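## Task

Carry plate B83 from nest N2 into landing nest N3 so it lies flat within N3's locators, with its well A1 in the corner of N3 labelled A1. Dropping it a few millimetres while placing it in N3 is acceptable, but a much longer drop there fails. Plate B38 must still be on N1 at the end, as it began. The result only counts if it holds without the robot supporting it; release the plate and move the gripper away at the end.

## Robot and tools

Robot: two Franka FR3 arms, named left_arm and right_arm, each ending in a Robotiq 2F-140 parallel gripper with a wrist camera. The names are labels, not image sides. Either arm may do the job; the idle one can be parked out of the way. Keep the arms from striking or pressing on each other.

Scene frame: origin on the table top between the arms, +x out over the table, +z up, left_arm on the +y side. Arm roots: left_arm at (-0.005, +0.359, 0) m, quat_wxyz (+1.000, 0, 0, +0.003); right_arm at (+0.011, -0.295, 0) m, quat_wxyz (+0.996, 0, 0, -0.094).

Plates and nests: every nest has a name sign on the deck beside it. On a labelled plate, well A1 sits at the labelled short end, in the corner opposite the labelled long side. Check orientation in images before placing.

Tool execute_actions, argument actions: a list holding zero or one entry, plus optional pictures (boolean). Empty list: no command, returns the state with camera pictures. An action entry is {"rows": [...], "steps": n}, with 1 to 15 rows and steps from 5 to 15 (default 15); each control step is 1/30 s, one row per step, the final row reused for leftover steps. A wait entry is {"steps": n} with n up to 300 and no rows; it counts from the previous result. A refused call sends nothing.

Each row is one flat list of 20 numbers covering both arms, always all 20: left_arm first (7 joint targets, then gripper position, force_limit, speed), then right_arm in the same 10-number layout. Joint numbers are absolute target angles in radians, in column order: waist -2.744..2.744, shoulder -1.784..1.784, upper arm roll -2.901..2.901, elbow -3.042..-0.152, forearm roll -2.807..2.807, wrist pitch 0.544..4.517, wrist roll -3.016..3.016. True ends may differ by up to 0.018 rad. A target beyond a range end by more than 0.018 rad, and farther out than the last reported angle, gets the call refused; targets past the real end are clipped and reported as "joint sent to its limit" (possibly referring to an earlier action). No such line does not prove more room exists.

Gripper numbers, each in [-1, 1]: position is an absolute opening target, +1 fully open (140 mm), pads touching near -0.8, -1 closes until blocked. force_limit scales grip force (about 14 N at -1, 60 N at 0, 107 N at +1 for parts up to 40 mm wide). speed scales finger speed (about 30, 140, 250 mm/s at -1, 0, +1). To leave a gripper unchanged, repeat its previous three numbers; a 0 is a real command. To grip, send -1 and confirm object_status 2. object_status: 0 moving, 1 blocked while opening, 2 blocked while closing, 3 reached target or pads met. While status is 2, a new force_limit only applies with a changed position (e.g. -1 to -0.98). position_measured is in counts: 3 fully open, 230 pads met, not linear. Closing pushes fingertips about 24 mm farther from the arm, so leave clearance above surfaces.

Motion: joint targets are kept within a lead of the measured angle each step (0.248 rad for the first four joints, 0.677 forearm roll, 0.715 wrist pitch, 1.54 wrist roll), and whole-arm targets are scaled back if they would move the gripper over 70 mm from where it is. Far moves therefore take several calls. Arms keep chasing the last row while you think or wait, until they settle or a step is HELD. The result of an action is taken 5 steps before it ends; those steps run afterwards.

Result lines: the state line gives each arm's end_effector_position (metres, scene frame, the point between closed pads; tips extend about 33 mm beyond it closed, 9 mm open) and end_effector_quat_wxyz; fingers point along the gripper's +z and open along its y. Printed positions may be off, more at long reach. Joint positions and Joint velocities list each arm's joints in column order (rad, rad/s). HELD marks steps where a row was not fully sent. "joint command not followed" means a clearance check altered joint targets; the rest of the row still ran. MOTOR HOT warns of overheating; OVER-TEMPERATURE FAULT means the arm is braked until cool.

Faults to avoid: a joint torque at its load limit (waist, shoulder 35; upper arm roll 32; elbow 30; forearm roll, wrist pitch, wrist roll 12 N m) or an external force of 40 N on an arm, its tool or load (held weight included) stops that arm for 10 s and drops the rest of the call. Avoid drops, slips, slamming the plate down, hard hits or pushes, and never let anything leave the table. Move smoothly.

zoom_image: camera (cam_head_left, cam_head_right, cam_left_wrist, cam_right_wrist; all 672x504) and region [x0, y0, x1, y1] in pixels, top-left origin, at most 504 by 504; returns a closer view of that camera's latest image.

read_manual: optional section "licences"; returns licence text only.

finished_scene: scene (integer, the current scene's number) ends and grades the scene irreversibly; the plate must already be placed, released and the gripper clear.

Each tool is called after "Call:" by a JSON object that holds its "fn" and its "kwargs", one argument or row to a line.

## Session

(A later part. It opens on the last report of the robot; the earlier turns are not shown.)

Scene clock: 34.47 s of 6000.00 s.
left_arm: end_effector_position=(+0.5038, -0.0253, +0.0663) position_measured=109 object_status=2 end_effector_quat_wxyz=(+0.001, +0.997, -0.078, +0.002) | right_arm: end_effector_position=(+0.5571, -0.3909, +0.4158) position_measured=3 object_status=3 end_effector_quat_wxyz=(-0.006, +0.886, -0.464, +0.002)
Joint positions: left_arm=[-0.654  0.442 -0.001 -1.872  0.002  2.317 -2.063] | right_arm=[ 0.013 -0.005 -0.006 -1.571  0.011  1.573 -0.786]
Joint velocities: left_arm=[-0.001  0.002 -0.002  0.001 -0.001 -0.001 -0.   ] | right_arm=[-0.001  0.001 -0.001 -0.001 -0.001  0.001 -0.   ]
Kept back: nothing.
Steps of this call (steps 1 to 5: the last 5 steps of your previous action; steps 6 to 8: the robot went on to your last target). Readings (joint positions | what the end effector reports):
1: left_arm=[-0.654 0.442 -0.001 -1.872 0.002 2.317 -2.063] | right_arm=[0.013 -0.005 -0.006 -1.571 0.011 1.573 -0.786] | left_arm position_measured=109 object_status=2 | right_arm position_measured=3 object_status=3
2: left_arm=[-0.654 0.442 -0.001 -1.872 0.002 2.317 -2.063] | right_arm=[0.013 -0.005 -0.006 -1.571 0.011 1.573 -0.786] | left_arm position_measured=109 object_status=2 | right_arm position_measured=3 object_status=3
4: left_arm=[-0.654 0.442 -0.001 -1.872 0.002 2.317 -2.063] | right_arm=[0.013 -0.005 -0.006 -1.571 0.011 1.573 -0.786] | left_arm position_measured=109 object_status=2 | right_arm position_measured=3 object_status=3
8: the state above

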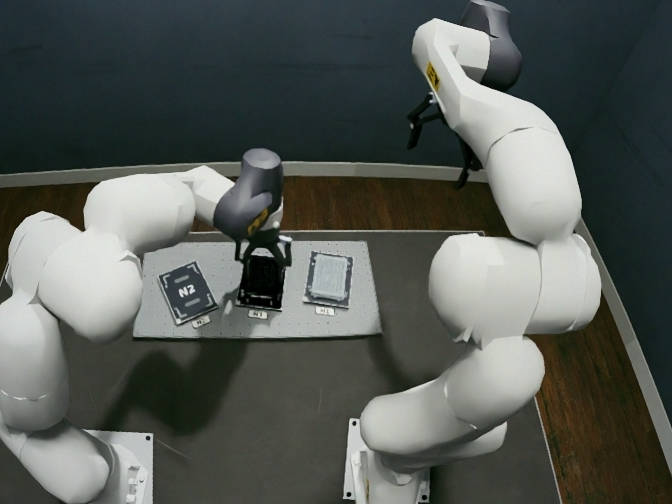

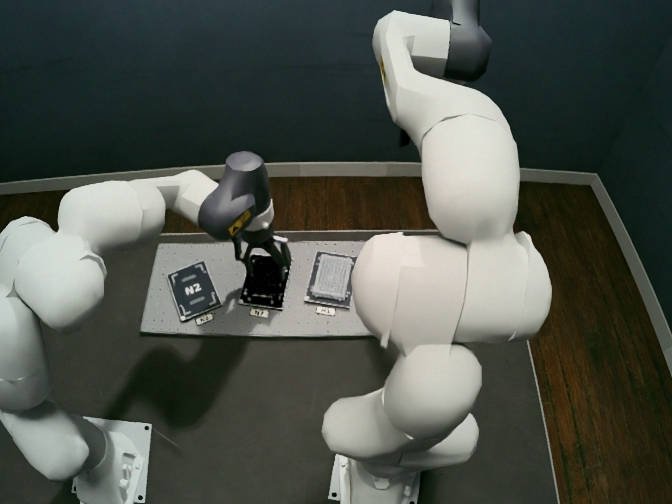

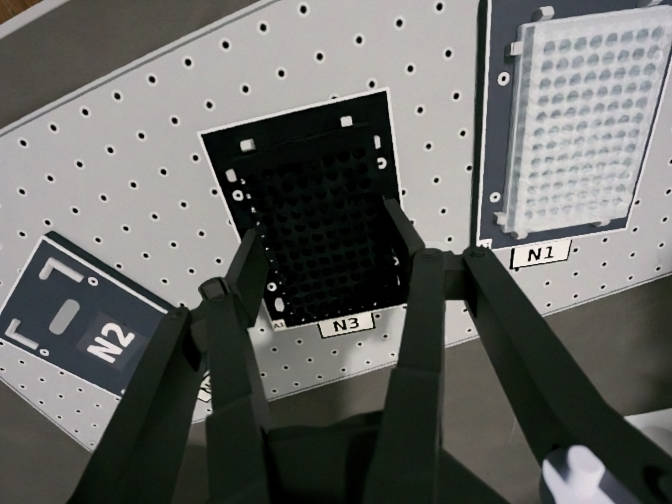

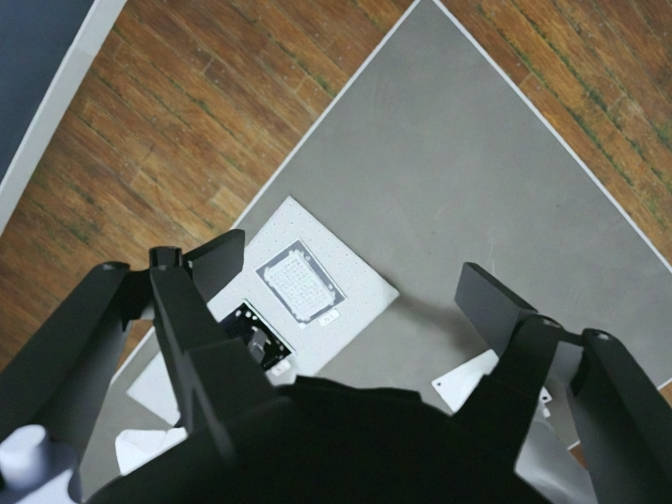

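Call:
{"fn": "execute_actions", "kwargs": {
  "actions": [
    {"rows":[[-0.6535,0.437,0,-1.8715,0,2.3135,-2.060,-1,-0.3,-0.8,0.013,-0.005,-0.006,-1.571,0.011,1.573,-0.786,1,0,0],[-0.6535,0.437,0,-1.8715,0,2.3135,-2.060,-1,-0.3,-0.8,0.013,-0.005,-0.006,-1.571,0.011,1.573,-0.786,1,0,0],[-0.6535,0.437,0,-1.8715,0,2.3135,-2.060,-1,-0.3,-0.8,0.013,-0.005,-0.006,-1.571,0.011,1.573,-0.786,1,0,0],[-0.6535,0.437,0,-1.8715,0,2.3135,-2.060,-1,-0.3,-0.8,0.013,-0.005,-0.006,-1.571,0.011,1.573,-0.786,1,0,0],[-0.6505,0.436,0,-1.876,0,2.3125,-2.056,-1,-0.3,-0.8,0.013,-0.005,-0.006,-1.571,0.011,1.573,-0.786,1,0,0]],"steps":15}
  ],
  "pictures": true
}}

Scene clock: 37.77 s of 6000.00 s.
left_arm: end_effector_position=(+0.5041, -0.0241, +0.0677) position_measured=109 object_status=2 end_effector_quat_wxyz=(+0.001, +0.997, -0.078, +0.002) | right_arm: end_effector_position=(+0.5571, -0.3909, +0.4158) position_measured=3 object_status=3 end_effector_quat_wxyz=(-0.006, +0.886, -0.464, +0.002)
Joint positions: left_arm=[-0.652  0.438 -0.001 -1.874  0.002  2.316 -2.062] | right_arm=[ 0.013 -0.005 -0.006 -1.571  0.011  1.573 -0.786]
Joint velocities: left_arm=[ 0.    -0.002  0.    -0.001 -0.001  0.001 -0.001] | right_arm=[-0.     0.    -0.001 -0.001  0.001 -0.     0.001]
Steps of this call (steps 1 to 15: the robot went on to your last target; steps 16 to 89: nothing new was sent; steps 90 to 99: the first 10 steps of this action). Readings (joint positions | what the end effector reports):
90: left_arm=[-0.654 0.441 -0.001 -1.872 0.002 2.316 -2.063] | right_arm=[0.013 -0.005 -0.006 -1.571 0.011 1.573 -0.786] | left_arm position_measured=109 object_status=2 | right_arm position_measured=3 object_status=3
91: left_arm=[-0.654 0.440 -0.001 -1.872 0.002 2.316 -2.063] | right_arm=[0.013 -0.005 -0.006 -1.571 0.011 1.573 -0.786] | left_arm position_measured=109 object_status=2 | right_arm position_measured=3 object_status=3
93: left_arm=[-0.654 0.439 -0.001 -1.872 0.002 2.316 -2.063] | right_arm=[0.013 -0.005 -0.006 -1.571 0.011 1.573 -0.786] | left_arm position_measured=109 object_status=2 | right_arm position_measured=3 object_status=3
97: left_arm=[-0.652 0.438 -0.001 -1.874 0.002 2.316 -2.062] | right_arm=[0.013 -0.005 -0.006 -1.571 0.011 1.573 -0.786] | left_arm position_measured=109 object_status=2 | right_arm position_measured=3 object_status=3
99: the state above

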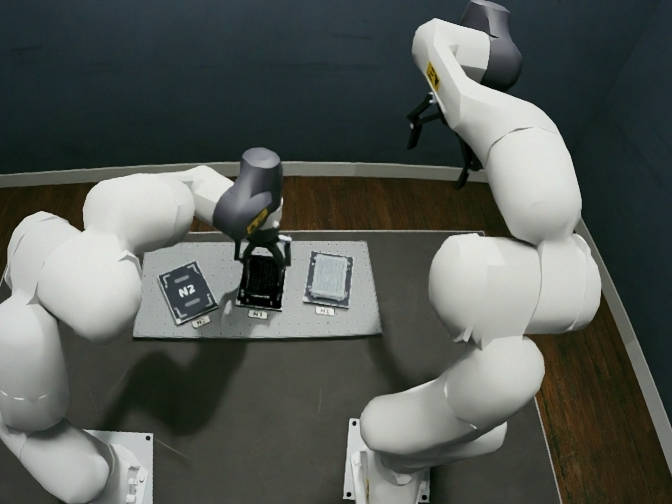

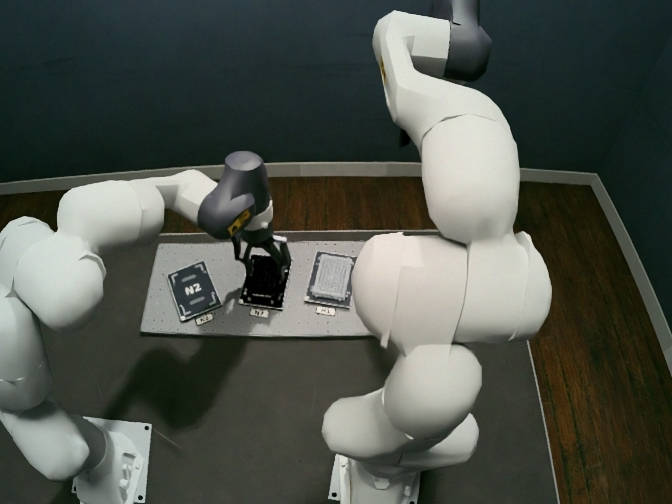

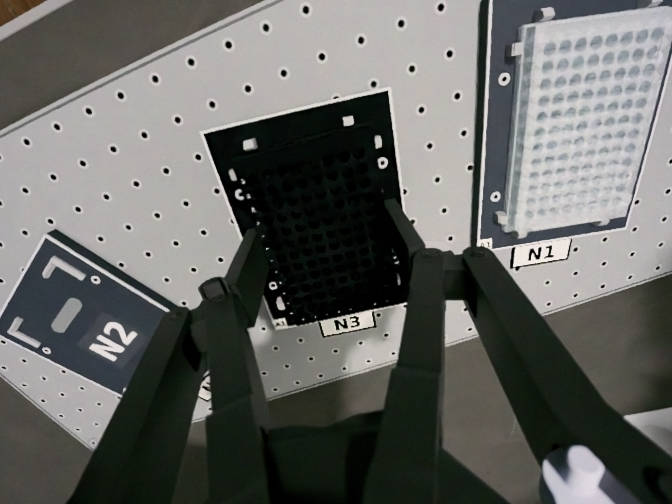

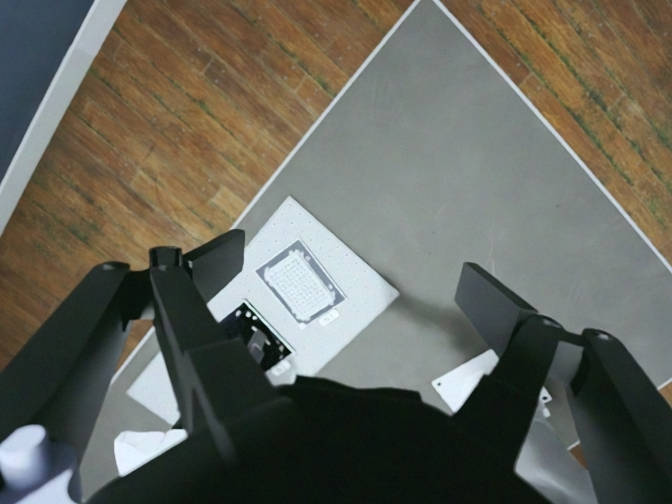

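Call:
{"fn": "execute_actions", "kwargs": {
  "actions": []
}}

Call:
{"fn": "zoom_image", "kwargs": {
  "camera": "cam_left_wrist",
  "region": [190, 80, 430, 340]
}}

Scene clock: 37.93 s of 6000.00 s.
left_arm: end_effector_position=(+0.5041, -0.0242, +0.0678) position_measured=109 object_status=2 end_effector_quat_wxyz=(+0.001, +0.997, -0.078, +0.002) | right_arm: end_effector_position=(+0.5571, -0.3909, +0.4158) position_measured=3 object_status=3 end_effector_quat_wxyz=(-0.006, +0.886, -0.464, +0.002)
Joint positions: left_arm=[-0.652  0.438 -0.001 -1.874  0.002  2.316 -2.062] | right_arm=[ 0.013 -0.005 -0.006 -1.571  0.011  1.573 -0.786]
Joint velocities: left_arm=[ 0.001 -0.001  0.003 -0.001  0.001  0.    -0.002] | right_arm=[ 0.001 -0.001  0.001  0.     0.002 -0.    -0.001]
Kept back: nothing.
Steps of this call (steps 1 to 5: the last 5 steps of your previous action). Readings (joint positions | what the end effector reports):
1: left_arm=[-0.652 0.438 -0.001 -1.874 0.002 2.316 -2.062] | right_arm=[0.013 -0.005 -0.006 -1.571 0.011 1.573 -0.786] | left_arm position_measured=109 object_status=2 | right_arm position_measured=3 object_status=3
2: left_arm=[-0.652 0.438 -0.001 -1.874 0.002 2.316 -2.062] | right_arm=[0.013 -0.005 -0.006 -1.571 0.011 1.573 -0.786] | left_arm position_measured=109 object_status=2 | right_arm position_measured=3 object_status=3
4: left_arm=[-0.652 0.438 -0.001 -1.874 0.002 2.316 -2.062] | right_arm=[0.013 -0.005 -0.006 -1.571 0.011 1.573 -0.786] | left_arm position_measured=109 object_status=2 | right_arm position_measured=3 object_status=3
5: the state above

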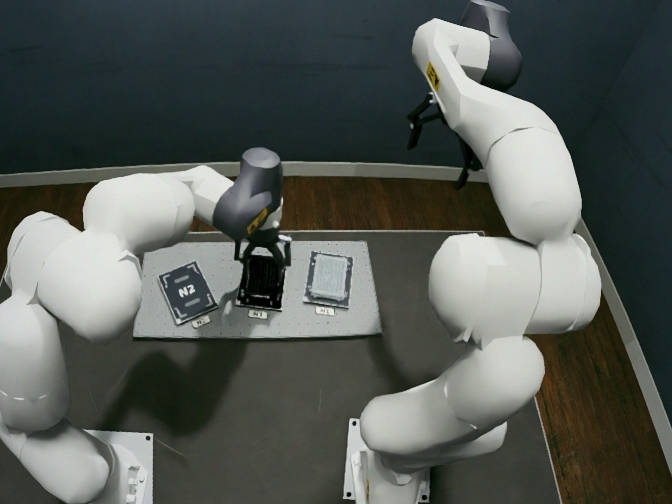

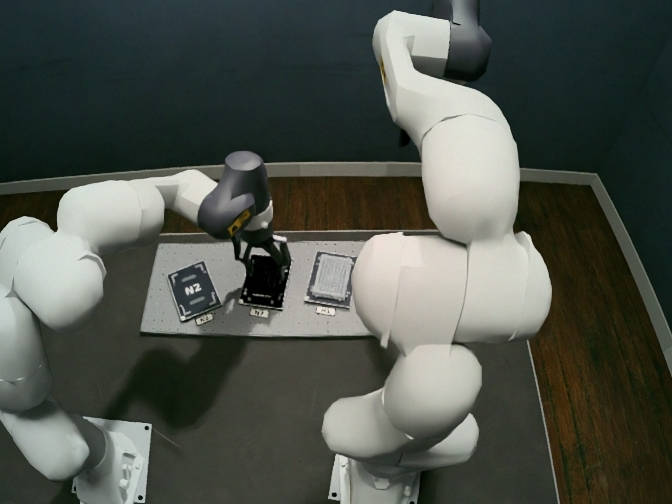

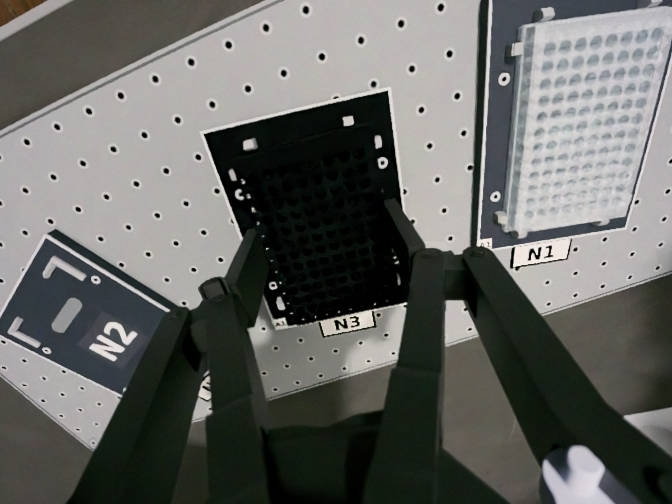

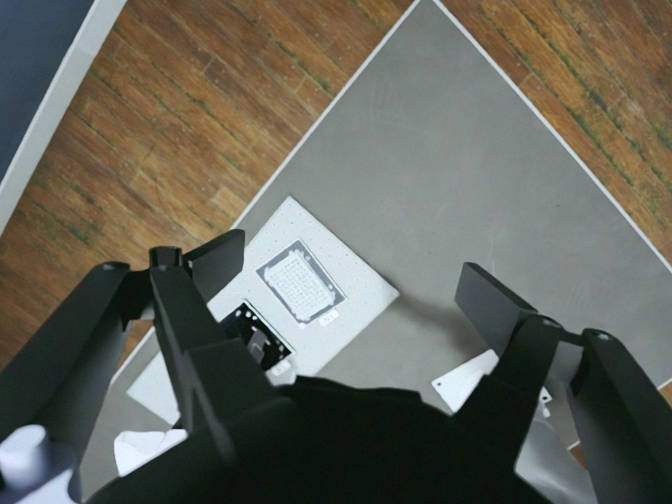

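Region (190, 80, 430, 340) of cam_left_wrist's 672x504 image, scaled by 1.938, with more detail than that image has; it fills the left 465 columns of this view, and the rest is white.

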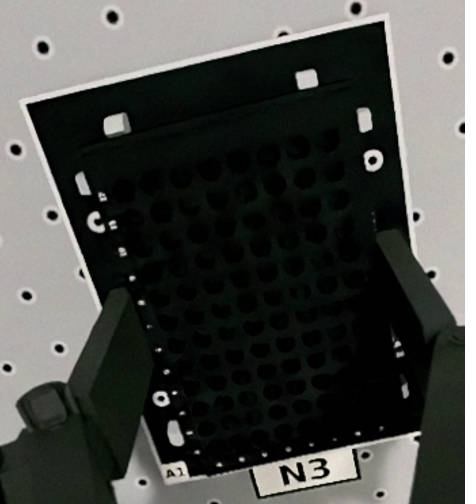

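Call:
{"fn": "execute_actions", "kwargs": {
  "actions": [
    {"rows":[[-0.6505,0.436,0,-1.876,0,2.3125,-2.036,-1,-0.3,-0.8,0.013,-0.005,-0.006,-1.571,0.011,1.573,-0.786,1,0,0]],"steps":15}
  ]
}}

Call:
{"fn": "execute_actions", "kwargs": {
  "actions": []
}}

Call:
{"fn": "zoom_image", "kwargs": {
  "camera": "cam_left_wrist",
  "region": [190, 80, 430, 340]
}}

Scene clock: 39.27 s of 6000.00 s.
left_arm: end_effector_position=(+0.5040, -0.0240, +0.0678) position_measured=109 object_status=2 end_effector_quat_wxyz=(+0.001, +0.996, -0.084, +0.002) | right_arm: end_effector_position=(+0.5571, -0.3909, +0.4158) position_measured=3 object_status=3 end_effector_quat_wxyz=(-0.006, +0.886, -0.464, +0.002)
Joint positions: left_arm=[-0.652  0.438 -0.001 -1.874  0.002  2.316 -2.049] | right_arm=[ 0.013 -0.005 -0.006 -1.571  0.011  1.573 -0.786]
Joint velocities: left_arm=[-0.001 -0.001  0.001 -0.    -0.001 -0.001  0.023] | right_arm=[ 0.001  0.001 -0.    -0.    -0.     0.001 -0.   ]
Steps of this call (steps 1 to 15: the robot went on to your last target; steps 16 to 30: nothing new was sent; steps 31 to 40: the first 10 steps of this action). Readings (joint positions | what the end effector reports):
31: left_arm=[-0.652 0.438 -0.001 -1.874 0.002 2.316 -2.060] | right_arm=[0.013 -0.005 -0.006 -1.571 0.011 1.573 -0.786] | left_arm position_measured=109 object_status=2 | right_arm position_measured=3 object_status=3
32: left_arm=[-0.652 0.438 -0.001 -1.874 0.002 2.316 -2.058] | right_arm=[0.013 -0.005 -0.006 -1.571 0.011 1.573 -0.786] | left_arm position_measured=109 object_status=2 | right_arm position_measured=3 object_status=3
34: left_arm=[-0.652 0.438 -0.001 -1.874 0.002 2.316 -2.055] | right_arm=[0.013 -0.005 -0.006 -1.571 0.011 1.573 -0.786] | left_arm position_measured=109 object_status=2 | right_arm position_measured=3 object_status=3
38: left_arm=[-0.652 0.438 -0.001 -1.874 0.002 2.316 -2.050] | right_arm=[0.013 -0.005 -0.006 -1.571 0.011 1.573 -0.786] | left_arm position_measured=109 object_status=2 | right_arm position_measured=3 object_status=3
40: the state above

Scene clock: 39.43 s of 6000.00 s.
left_arm: end_effector_position=(+0.5040, -0.0239, +0.0677) position_measured=109 object_status=2 end_effector_quat_wxyz=(+0.001, +0.996, -0.086, +0.002) | right_arm: end_effector_position=(+0.5571, -0.3909, +0.4158) position_measured=3 object_status=3 end_effector_quat_wxyz=(-0.006, +0.886, -0.464, +0.002)
Joint positions: left_arm=[-0.652  0.438 -0.001 -1.874  0.002  2.315 -2.046] | right_arm=[ 0.013 -0.005 -0.006 -1.571  0.011  1.573 -0.786]
Joint velocities: left_arm=[-0.001  0.001 -0.    -0.    -0.001  0.     0.013] | right_arm=[-0.001 -0.     0.    -0.001  0.001 -0.     0.001]
Kept back: nothing.
Steps of this call (steps 1 to 5: the last 5 steps of your previous action). Readings (joint positions | what the end effector reports):
1: left_arm=[-0.652 0.438 -0.001 -1.874 0.002 2.316 -2.048] | right_arm=[0.013 -0.005 -0.006 -1.571 0.011 1.573 -0.786] | left_arm position_measured=109 object_status=2 | right_arm position_measured=3 object_status=3
2: left_arm=[-0.652 0.438 -0.001 -1.874 0.002 2.315 -2.047] | right_arm=[0.013 -0.005 -0.006 -1.571 0.011 1.573 -0.786] | left_arm position_measured=109 object_status=2 | right_arm position_measured=3 object_status=3
4: left_arm=[-0.652 0.438 -0.001 -1.874 0.002 2.315 -2.046] | right_arm=[0.013 -0.005 -0.006 -1.571 0.011 1.573 -0.786] | left_arm position_measured=109 object_status=2 | right_arm position_measured=3 object_status=3
5: the state above

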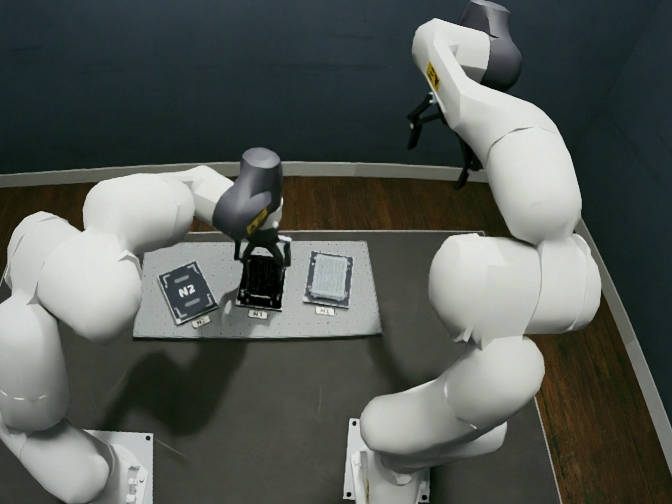

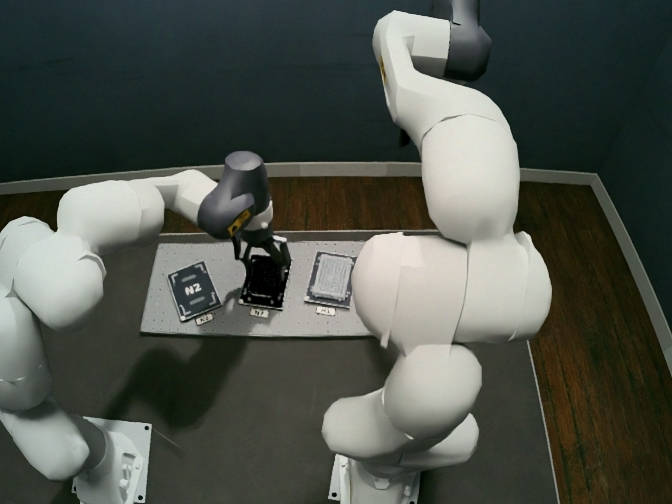

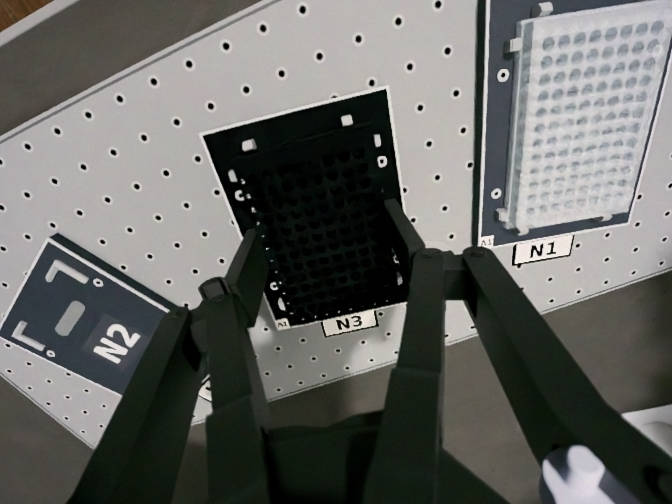

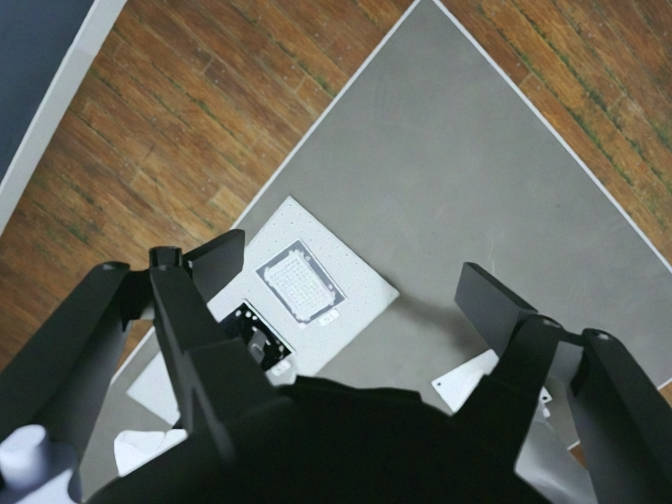

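Region (190, 80, 430, 340) of cam_left_wrist's 672x504 image, scaled by 1.938, with more detail than that image has; it fills the left 465 columns of this view, and the rest is white.

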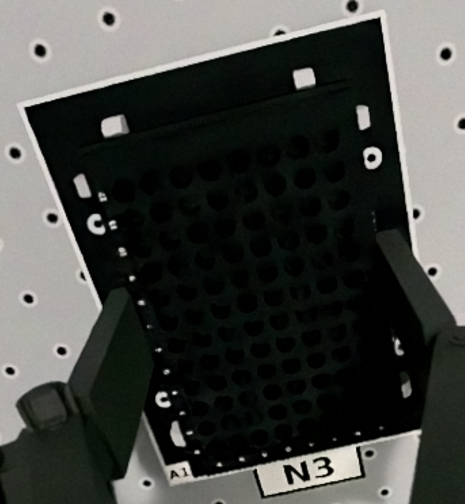

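Call:
{"fn": "execute_actions", "kwargs": {
  "actions": [
    {"rows":[[-0.6505,0.438,0,-1.876,0,2.314,-2.039,-1,-0.3,-0.8,0.013,-0.005,-0.006,-1.571,0.011,1.573,-0.786,1,0,0],[-0.6505,0.440,0,-1.876,0,2.316,-2.039,-1,-0.3,-0.8,0.013,-0.005,-0.006,-1.571,0.011,1.573,-0.786,1,0,0],[-0.6505,0.442,0,-1.876,0,2.319,-2.039,-1,-0.3,-0.8,0.013,-0.005,-0.006,-1.571,0.011,1.573,-0.786,1,0,0],[-0.6505,0.444,0,-1.876,0,2.322,-2.039,-1,-0.3,-0.8,0.013,-0.005,-0.006,-1.571,0.011,1.573,-0.786,1,0,0],[-0.6505,0.446,0,-1.876,0,2.325,-2.039,-1,-0.3,-0.8,0.013,-0.005,-0.006,-1.571,0.011,1.573,-0.786,1,0,0]],"steps":15}
  ]
}}

Scene clock: 40.10 s of 6000.00 s.
left_arm: end_effector_position=(+0.5039, -0.0231, +0.0645) position_measured=109 object_status=2 end_effector_quat_wxyz=(-0.000, +0.996, -0.087, +0.001) | right_arm: end_effector_position=(+0.5571, -0.3909, +0.4158) position_measured=3 object_status=3 end_effector_quat_wxyz=(-0.006, +0.886, -0.464, +0.002)
Joint positions: left_arm=[-0.651  0.443 -0.    -1.874  0.002  2.318 -2.043] | right_arm=[ 0.013 -0.005 -0.006 -1.571  0.011  1.573 -0.786]
Joint velocities: left_arm=[-0.001 -0.     0.001 -0.     0.001  0.002  0.005] | right_arm=[ 0.002 -0.001  0.    -0.001  0.001  0.    -0.001]
Steps of this call (steps 1 to 10: the robot went on to your last target; steps 11 to 20: the first 10 steps of this action). Readings (joint positions | what the end effector reports):
11: left_arm=[-0.652 0.438 -0.001 -1.874 0.002 2.315 -2.043] | right_arm=[0.013 -0.005 -0.006 -1.571 0.011 1.573 -0.786] | left_arm position_measured=109 object_status=2 | right_arm position_measured=3 object_status=3
12: left_arm=[-0.652 0.438 -0.001 -1.874 0.002 2.315 -2.043] | right_arm=[0.013 -0.005 -0.006 -1.571 0.011 1.573 -0.786] | left_arm position_measured=109 object_status=2 | right_arm position_measured=3 object_status=3
14: left_arm=[-0.652 0.439 -0.001 -1.874 0.002 2.316 -2.043] | right_arm=[0.013 -0.005 -0.006 -1.571 0.011 1.573 -0.786] | left_arm position_measured=109 object_status=2 | right_arm position_measured=3 object_status=3
18: left_arm=[-0.651 0.443 -0.000 -1.874 0.002 2.318 -2.043] | right_arm=[0.013 -0.005 -0.006 -1.571 0.011 1.573 -0.786] | left_arm position_measured=109 object_status=2 | right_arm position_measured=3 object_status=3
20: the state above

Call:
{"fn": "execute_actions", "kwargs": {
  "actions": [
    {"rows":[[-0.6505,0.448,0,-1.876,0,2.327,-2.039,-1,-0.3,-0.8,0.013,-0.005,-0.006,-1.571,0.011,1.573,-0.786,1,0,0],[-0.6505,0.450,0,-1.876,0,2.329,-2.039,-1,-0.3,-0.8,0.013,-0.005,-0.006,-1.571,0.011,1.573,-0.786,1,0,0],[-0.6505,0.452,0,-1.876,0,2.331,-2.039,-1,-0.3,-0.8,0.013,-0.005,-0.006,-1.571,0.011,1.573,-0.786,1,0,0]],"steps":12}
  ]
}}

Scene clock: 40.63 s of 6000.00 s.
left_arm: end_effector_position=(+0.5040, -0.0230, +0.0632) position_measured=109 object_status=2 end_effector_quat_wxyz=(-0.000, +0.996, -0.087, +0.001) | right_arm: end_effector_position=(+0.5571, -0.3909, +0.4158) position_measured=3 object_status=3 end_effector_quat_wxyz=(-0.006, +0.886, -0.464, +0.002)
Joint positions: left_arm=[-0.651  0.445 -0.    -1.874  0.002  2.321 -2.042] | right_arm=[ 0.013 -0.005 -0.006 -1.571  0.011  1.573 -0.786]
Joint velocities: left_arm=[-0.001  0.     0.001  0.    -0.     0.001  0.003] | right_arm=[-0.    -0.002 -0.001 -0.001 -0.    -0.001 -0.   ]
Steps of this call (steps 1 to 5: the last 5 steps of your previous action; steps 6 to 9: the robot went on to your last target; steps 10 to 16: the first 7 steps of this action). Readings (joint positions | what the end effector reports):
10: left_arm=[-0.651 0.443 -0.000 -1.874 0.002 2.319 -2.042] | right_arm=[0.013 -0.005 -0.006 -1.571 0.011 1.573 -0.786] | left_arm position_measured=109 object_status=2 | right_arm position_measured=3 object_status=3
11: left_arm=[-0.651 0.444 -0.000 -1.874 0.002 2.319 -2.042] | right_arm=[0.013 -0.005 -0.006 -1.571 0.011 1.573 -0.786] | left_arm position_measured=109 object_status=2 | right_arm position_measured=3 object_status=3
13: left_arm=[-0.651 0.445 -0.000 -1.874 0.002 2.320 -2.042] | right_arm=[0.013 -0.005 -0.006 -1.571 0.011 1.573 -0.786] | left_arm position_measured=109 object_status=2 | right_arm position_measured=3 object_status=3
16: the state above

Call:
{"fn": "execute_actions", "kwargs": {
  "actions": []
}}

Call:
{"fn": "zoom_image", "kwargs": {
  "camera": "cam_left_wrist",
  "region": [190, 80, 430, 340]
}}

Scene clock: 40.80 s of 6000.00 s.
left_arm: end_effector_position=(+0.5040, -0.0230, +0.0632) position_measured=109 object_status=2 end_effector_quat_wxyz=(-0.000, +0.996, -0.087, +0.001) | right_arm: end_effector_position=(+0.5571, -0.3909, +0.4158) position_measured=3 object_status=3 end_effector_quat_wxyz=(-0.006, +0.886, -0.464, +0.002)
Joint positions: left_arm=[-0.651  0.445 -0.    -1.874  0.002  2.321 -2.042] | right_arm=[ 0.013 -0.005 -0.006 -1.571  0.011  1.573 -0.786]
Joint velocities: left_arm=[-0.001 -0.001 -0.001  0.     0.001  0.     0.001] | right_arm=[ 0.001  0.    -0.     0.     0.001  0.    -0.   ]
Kept back: nothing.
Steps of this call (steps 1 to 5: the last 5 steps of your previous action). Readings (joint positions | what the end effector reports):
1: left_arm=[-0.651 0.445 -0.000 -1.874 0.002 2.321 -2.042] | right_arm=[0.013 -0.005 -0.006 -1.571 0.011 1.573 -0.786] | left_arm position_measured=109 object_status=2 | right_arm position_measured=3 object_status=3
2: left_arm=[-0.651 0.445 -0.000 -1.874 0.002 2.321 -2.042] | right_arm=[0.013 -0.005 -0.006 -1.571 0.011 1.573 -0.786] | left_arm position_measured=109 object_status=2 | right_arm position_measured=3 object_status=3
4: left_arm=[-0.651 0.445 -0.000 -1.874 0.002 2.321 -2.042] | right_arm=[0.013 -0.005 -0.006 -1.571 0.011 1.573 -0.786] | left_arm position_measured=109 object_status=2 | right_arm position_measured=3 object_status=3
5: the state above

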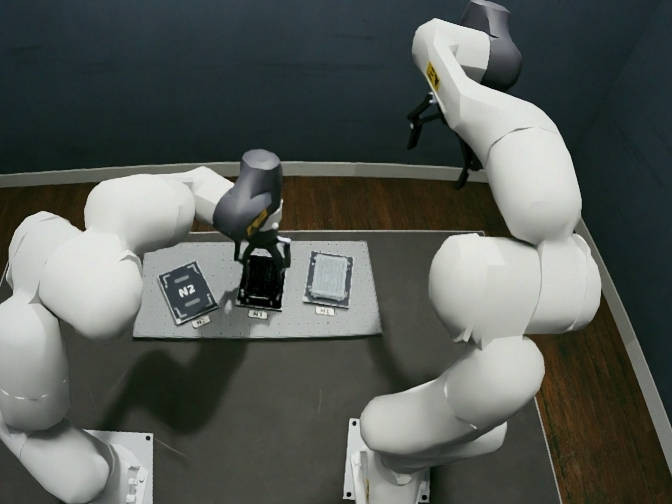

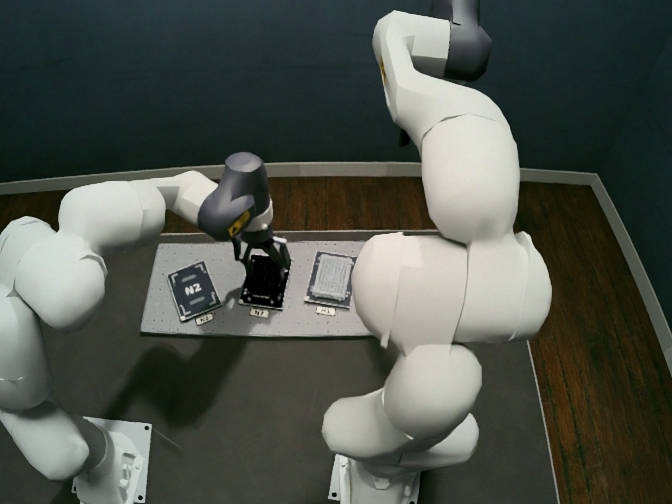

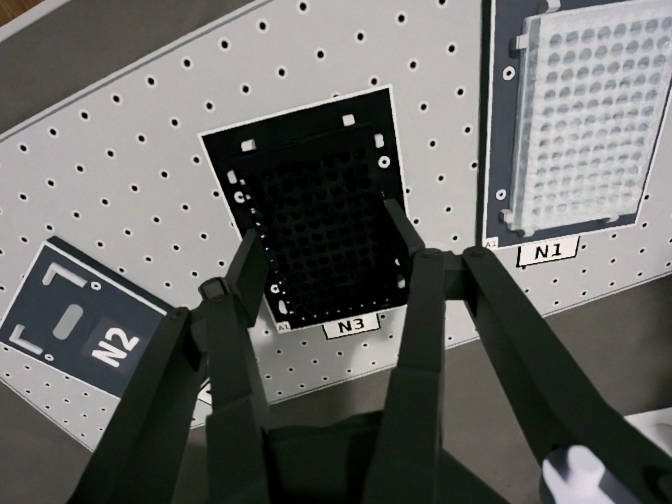

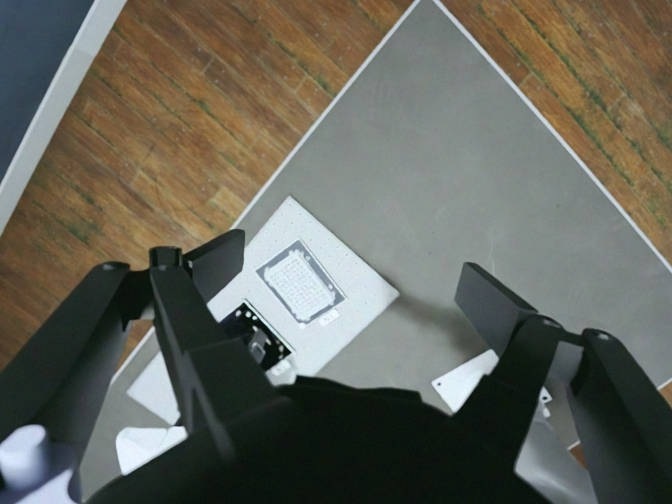

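Region (190, 80, 430, 340) of cam_left_wrist's 672x504 image, scaled by 1.938, with more detail than that image has; it fills the left 465 columns of this view, and the rest is white.

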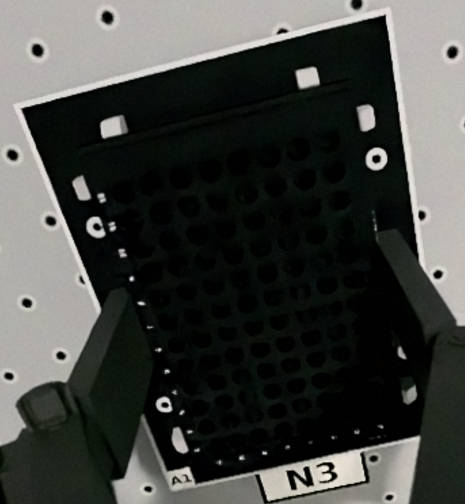

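Call:
{"fn": "zoom_image", "kwargs": {
  "camera": "cam_head_left",
  "region": [230, 260, 300, 320]
}}

Call:
{"fn": "zoom_image", "kwargs": {
  "camera": "cam_head_right",
  "region": [230, 260, 300, 320]
}}

Call:
{"fn": "zoom_image", "kwargs": {
  "camera": "cam_left_wrist",
  "region": [260, 260, 420, 340]
}}

Region (230, 260, 300, 320) of cam_head_left's 672x504 image, scaled by 7.200, with more detail than that image has; it fills the top 432 rows of this view, and the rest is white.

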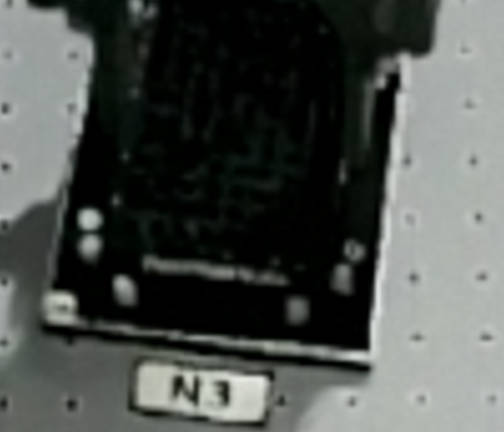

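Region (230, 260, 300, 320) of cam_head_right's 672x504 image, scaled by 7.200, with more detail than that image has; it fills the top 432 rows of this view, and the rest is white.

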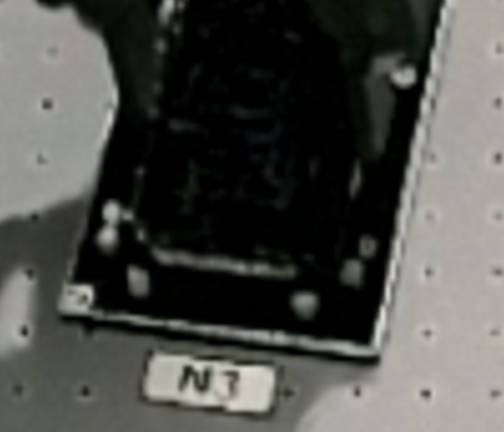

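Region (260, 260, 420, 340) of cam_left_wrist's 672x504 image, scaled by 3.150, with more detail than that image has.

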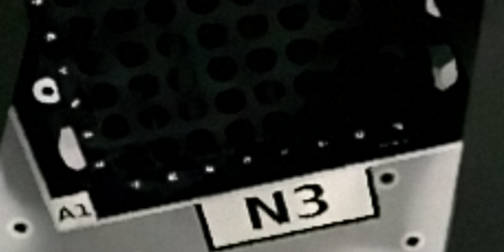

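Call:
{"fn": "execute_actions", "kwargs": {
  "actions": [
    {"rows":[[-0.6525,0.446,0,-1.876,0,2.321,-2.045,-1,-0.3,-0.8,0.013,-0.005,-0.006,-1.571,0.011,1.573,-0.786,1,0,0],[-0.6535,0.446,0,-1.876,0,2.321,-2.045,-1,-0.3,-0.8,0.013,-0.005,-0.006,-1.571,0.011,1.573,-0.786,1,0,0],[-0.6535,0.446,0,-1.876,0,2.321,-2.045,-1,-0.3,-0.8,0.013,-0.005,-0.006,-1.571,0.011,1.573,-0.786,1,0,0],[-0.6535,0.446,0,-1.876,0,2.321,-2.045,-1,-0.3,-0.8,0.013,-0.005,-0.006,-1.571,0.011,1.573,-0.786,1,0,0],[-0.6535,0.449,0,-1.876,0,2.322,-2.045,-1,-0.3,-0.8,0.013,-0.005,-0.006,-1.571,0.011,1.573,-0.786,1,0,0],[-0.6535,0.452,0,-1.876,0,2.323,-2.045,-1,-0.3,-0.8,0.013,-0.005,-0.006,-1.571,0.011,1.573,-0.786,1,0,0]],"steps":15}
  ]
}}

Scene clock: 42.13 s of 6000.00 s.
left_arm: end_effector_position=(+0.5034, -0.0228, +0.0624) position_measured=109 object_status=2 end_effector_quat_wxyz=(-0.001, +0.996, -0.087, -0.000) | right_arm: end_effector_position=(+0.5571, -0.3909, +0.4158) position_measured=3 object_status=3 end_effector_quat_wxyz=(-0.006, +0.886, -0.464, +0.002)
Joint positions: left_arm=[-0.651  0.446 -0.    -1.875  0.002  2.32  -2.042] | right_arm=[ 0.013 -0.005 -0.006 -1.571  0.011  1.573 -0.786]
Joint velocities: left_arm=[-0.006  0.02   0.    -0.004  0.    -0.007 -0.   ] | right_arm=[-0.001  0.002 -0.001 -0.    -0.    -0.    -0.002]
Steps of this call (steps 1 to 15: the robot went on to your last target; steps 16 to 30: nothing new was sent; steps 31 to 40: the first 10 steps of this action). Readings (joint positions | what the end effector reports):
31: left_arm=[-0.651 0.445 -0.000 -1.874 0.002 2.320 -2.042] | right_arm=[0.013 -0.005 -0.006 -1.571 0.011 1.573 -0.786] | left_arm position_measured=109 object_status=2 | right_arm position_measured=3 object_status=3
32: left_arm=[-0.651 0.445 -0.000 -1.874 0.002 2.320 -2.042] | right_arm=[0.013 -0.005 -0.006 -1.571 0.011 1.573 -0.786] | left_arm position_measured=109 object_status=2 | right_arm position_measured=3 object_status=3
34: left_arm=[-0.651 0.445 -0.000 -1.874 0.002 2.320 -2.042] | right_arm=[0.013 -0.005 -0.006 -1.571 0.011 1.573 -0.786] | left_arm position_measured=109 object_status=2 | right_arm position_measured=3 object_status=3
38: left_arm=[-0.651 0.446 -0.000 -1.874 0.002 2.320 -2.042] | right_arm=[0.013 -0.005 -0.006 -1.571 0.011 1.573 -0.786] | left_arm position_measured=109 object_status=2 | right_arm position_measured=3 object_status=3
40: the state above

Call:
{"fn": "execute_actions", "kwargs": {
  "actions": [
    {"rows":[[-0.6535,0.453,0,-1.876,0,2.325,-2.045,-1,-0.3,-0.8,0.013,-0.005,-0.006,-1.571,0.011,1.573,-0.786,1,0,0],[-0.6535,0.454,0,-1.876,0,2.326,-2.045,-1,-0.3,-0.8,0.013,-0.005,-0.006,-1.571,0.011,1.573,-0.786,1,0,0],[-0.6535,0.455,0,-1.876,0,2.327,-2.045,-1,-0.3,-0.8,0.013,-0.005,-0.006,-1.571,0.011,1.573,-0.786,1,0,0],[-0.6535,0.456,0,-1.876,0,2.328,-2.045,-1,-0.3,-0.8,0.013,-0.005,-0.006,-1.571,0.011,1.573,-0.786,1,0,0],[-0.6535,0.457,0,-1.876,0,2.329,-2.045,-1,-0.3,-0.8,0.013,-0.005,-0.006,-1.571,0.011,1.573,-0.786,1,0,0]],"steps":12}
  ]
}}

Scene clock: 42.67 s of 6000.00 s.
left_arm: end_effector_position=(+0.5029, -0.0225, +0.0579) position_measured=109 object_status=2 end_effector_quat_wxyz=(-0.002, +0.996, -0.088, -0.001) | right_arm: end_effector_position=(+0.5571, -0.3909, +0.4158) position_measured=3 object_status=3 end_effector_quat_wxyz=(-0.006, +0.886, -0.464, +0.002)
Joint positions: left_arm=[-0.652  0.454 -0.    -1.875  0.002  2.325 -2.042] | right_arm=[ 0.013 -0.005 -0.006 -1.571  0.011  1.573 -0.786]
Joint velocities: left_arm=[-0.001 -0.003  0.    -0.001  0.001 -0.001 -0.002] | right_arm=[-0.    -0.001 -0.    -0.001 -0.001  0.001  0.001]
Steps of this call (steps 1 to 5: the last 5 steps of your previous action; steps 6 to 9: the robot went on to your last target; steps 10 to 16: the first 7 steps of this action). Readings (joint positions | what the end effector reports):
10: left_arm=[-0.652 0.450 -0.000 -1.875 0.002 2.321 -2.042] | right_arm=[0.013 -0.005 -0.006 -1.571 0.011 1.573 -0.786] | left_arm position_measured=109 object_status=2 | right_arm position_measured=3 object_status=3
11: left_arm=[-0.652 0.451 -0.000 -1.875 0.002 2.322 -2.042] | right_arm=[0.013 -0.005 -0.006 -1.571 0.011 1.573 -0.786] | left_arm position_measured=109 object_status=2 | right_arm position_measured=3 object_status=3
13: left_arm=[-0.652 0.452 -0.000 -1.875 0.002 2.323 -2.042] | right_arm=[0.013 -0.005 -0.006 -1.571 0.011 1.573 -0.786] | left_arm position_measured=109 object_status=2 | right_arm position_measured=3 object_status=3
16: the state above

z=0.058, seated. Release.

Call:
{"fn": "execute_actions", "kwargs": {
  "actions": [
    {"rows":[[-0.6525,0.456,0,-1.876,0,2.328,-2.045,0.5,-0.3,-0.3,0.013,-0.005,-0.006,-1.571,0.011,1.573,-0.786,1,0,0]],"steps":15}
  ],
  "pictures": true
}}

Scene clock: 43.17 s of 6000.00 s.
left_arm: end_effector_position=(+0.5029, -0.0225, +0.0577) position_measured=66 object_status=0 end_effector_quat_wxyz=(-0.002, +0.996, -0.088, -0.001) | right_arm: end_effector_position=(+0.5571, -0.3909, +0.4158) position_measured=3 object_status=3 end_effector_quat_wxyz=(-0.006, +0.886, -0.464, +0.002)
Joint positions: left_arm=[-0.652  0.454 -0.    -1.875  0.002  2.325 -2.042] | right_arm=[ 0.013 -0.005 -0.006 -1.571  0.011  1.573 -0.786]
Joint velocities: left_arm=[ 0.001 -0.001 -0.     0.001 -0.001  0.     0.001] | right_arm=[ 0.001  0.    -0.003  0.001  0.001 -0.     0.   ]
Steps of this call (steps 1 to 5: the last 5 steps of your previous action; steps 6 to 15: the first 10 steps of this action). Readings (joint positions | what the end effector reports):
6: left_arm=[-0.652 0.454 -0.000 -1.875 0.002 2.325 -2.042] | right_arm=[0.013 -0.005 -0.006 -1.571 0.011 1.573 -0.786] | left_arm position_measured=109 object_status=0 | right_arm position_measured=3 object_status=3
7: left_arm=[-0.652 0.454 -0.000 -1.875 0.002 2.325 -2.042] | right_arm=[0.013 -0.005 -0.006 -1.571 0.011 1.573 -0.786] | left_arm position_measured=109 object_status=0 | right_arm position_measured=3 object_status=3
9: left_arm=[-0.652 0.454 -0.000 -1.875 0.002 2.325 -2.042] | right_arm=[0.013 -0.005 -0.006 -1.571 0.011 1.573 -0.786] | left_arm position_measured=93 object_status=0 | right_arm position_measured=3 object_status=3
13: left_arm=[-0.652 0.454 -0.000 -1.875 0.002 2.325 -2.042] | right_arm=[0.013 -0.005 -0.006 -1.571 0.011 1.573 -0.786] | left_arm position_measured=70 object_status=0 | right_arm position_measured=3 object_status=3
15: the state above

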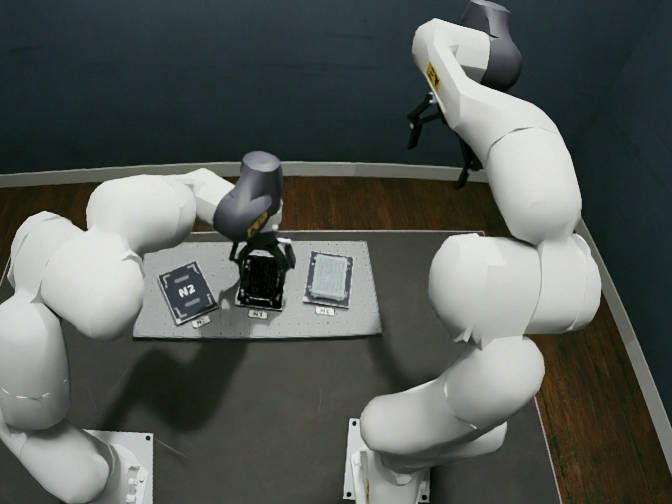

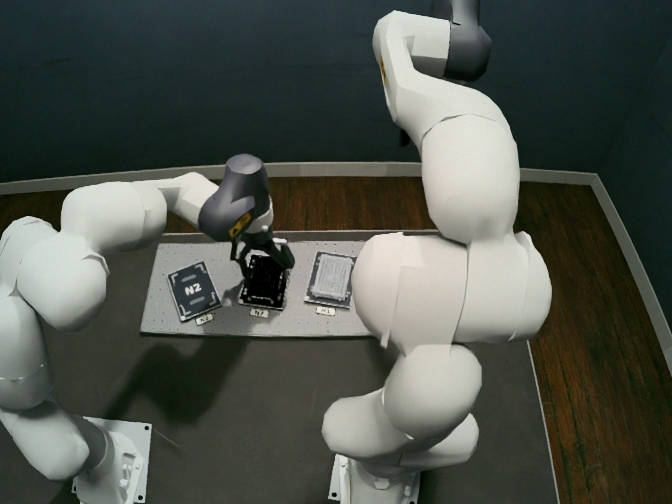

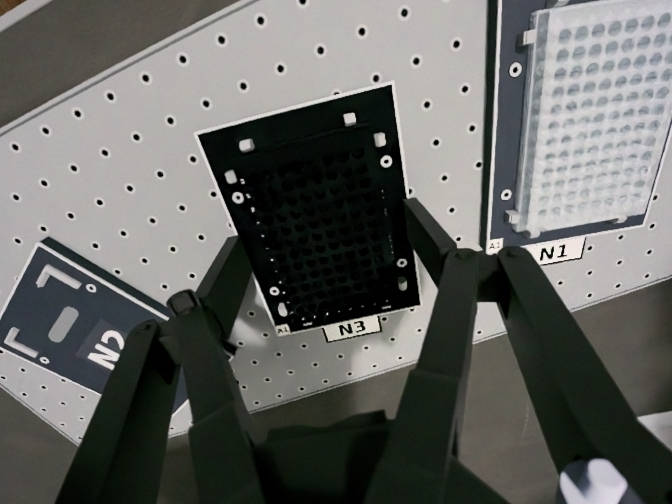

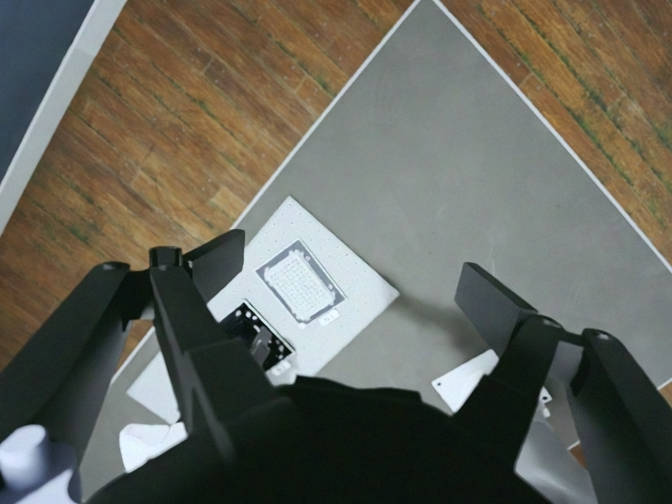

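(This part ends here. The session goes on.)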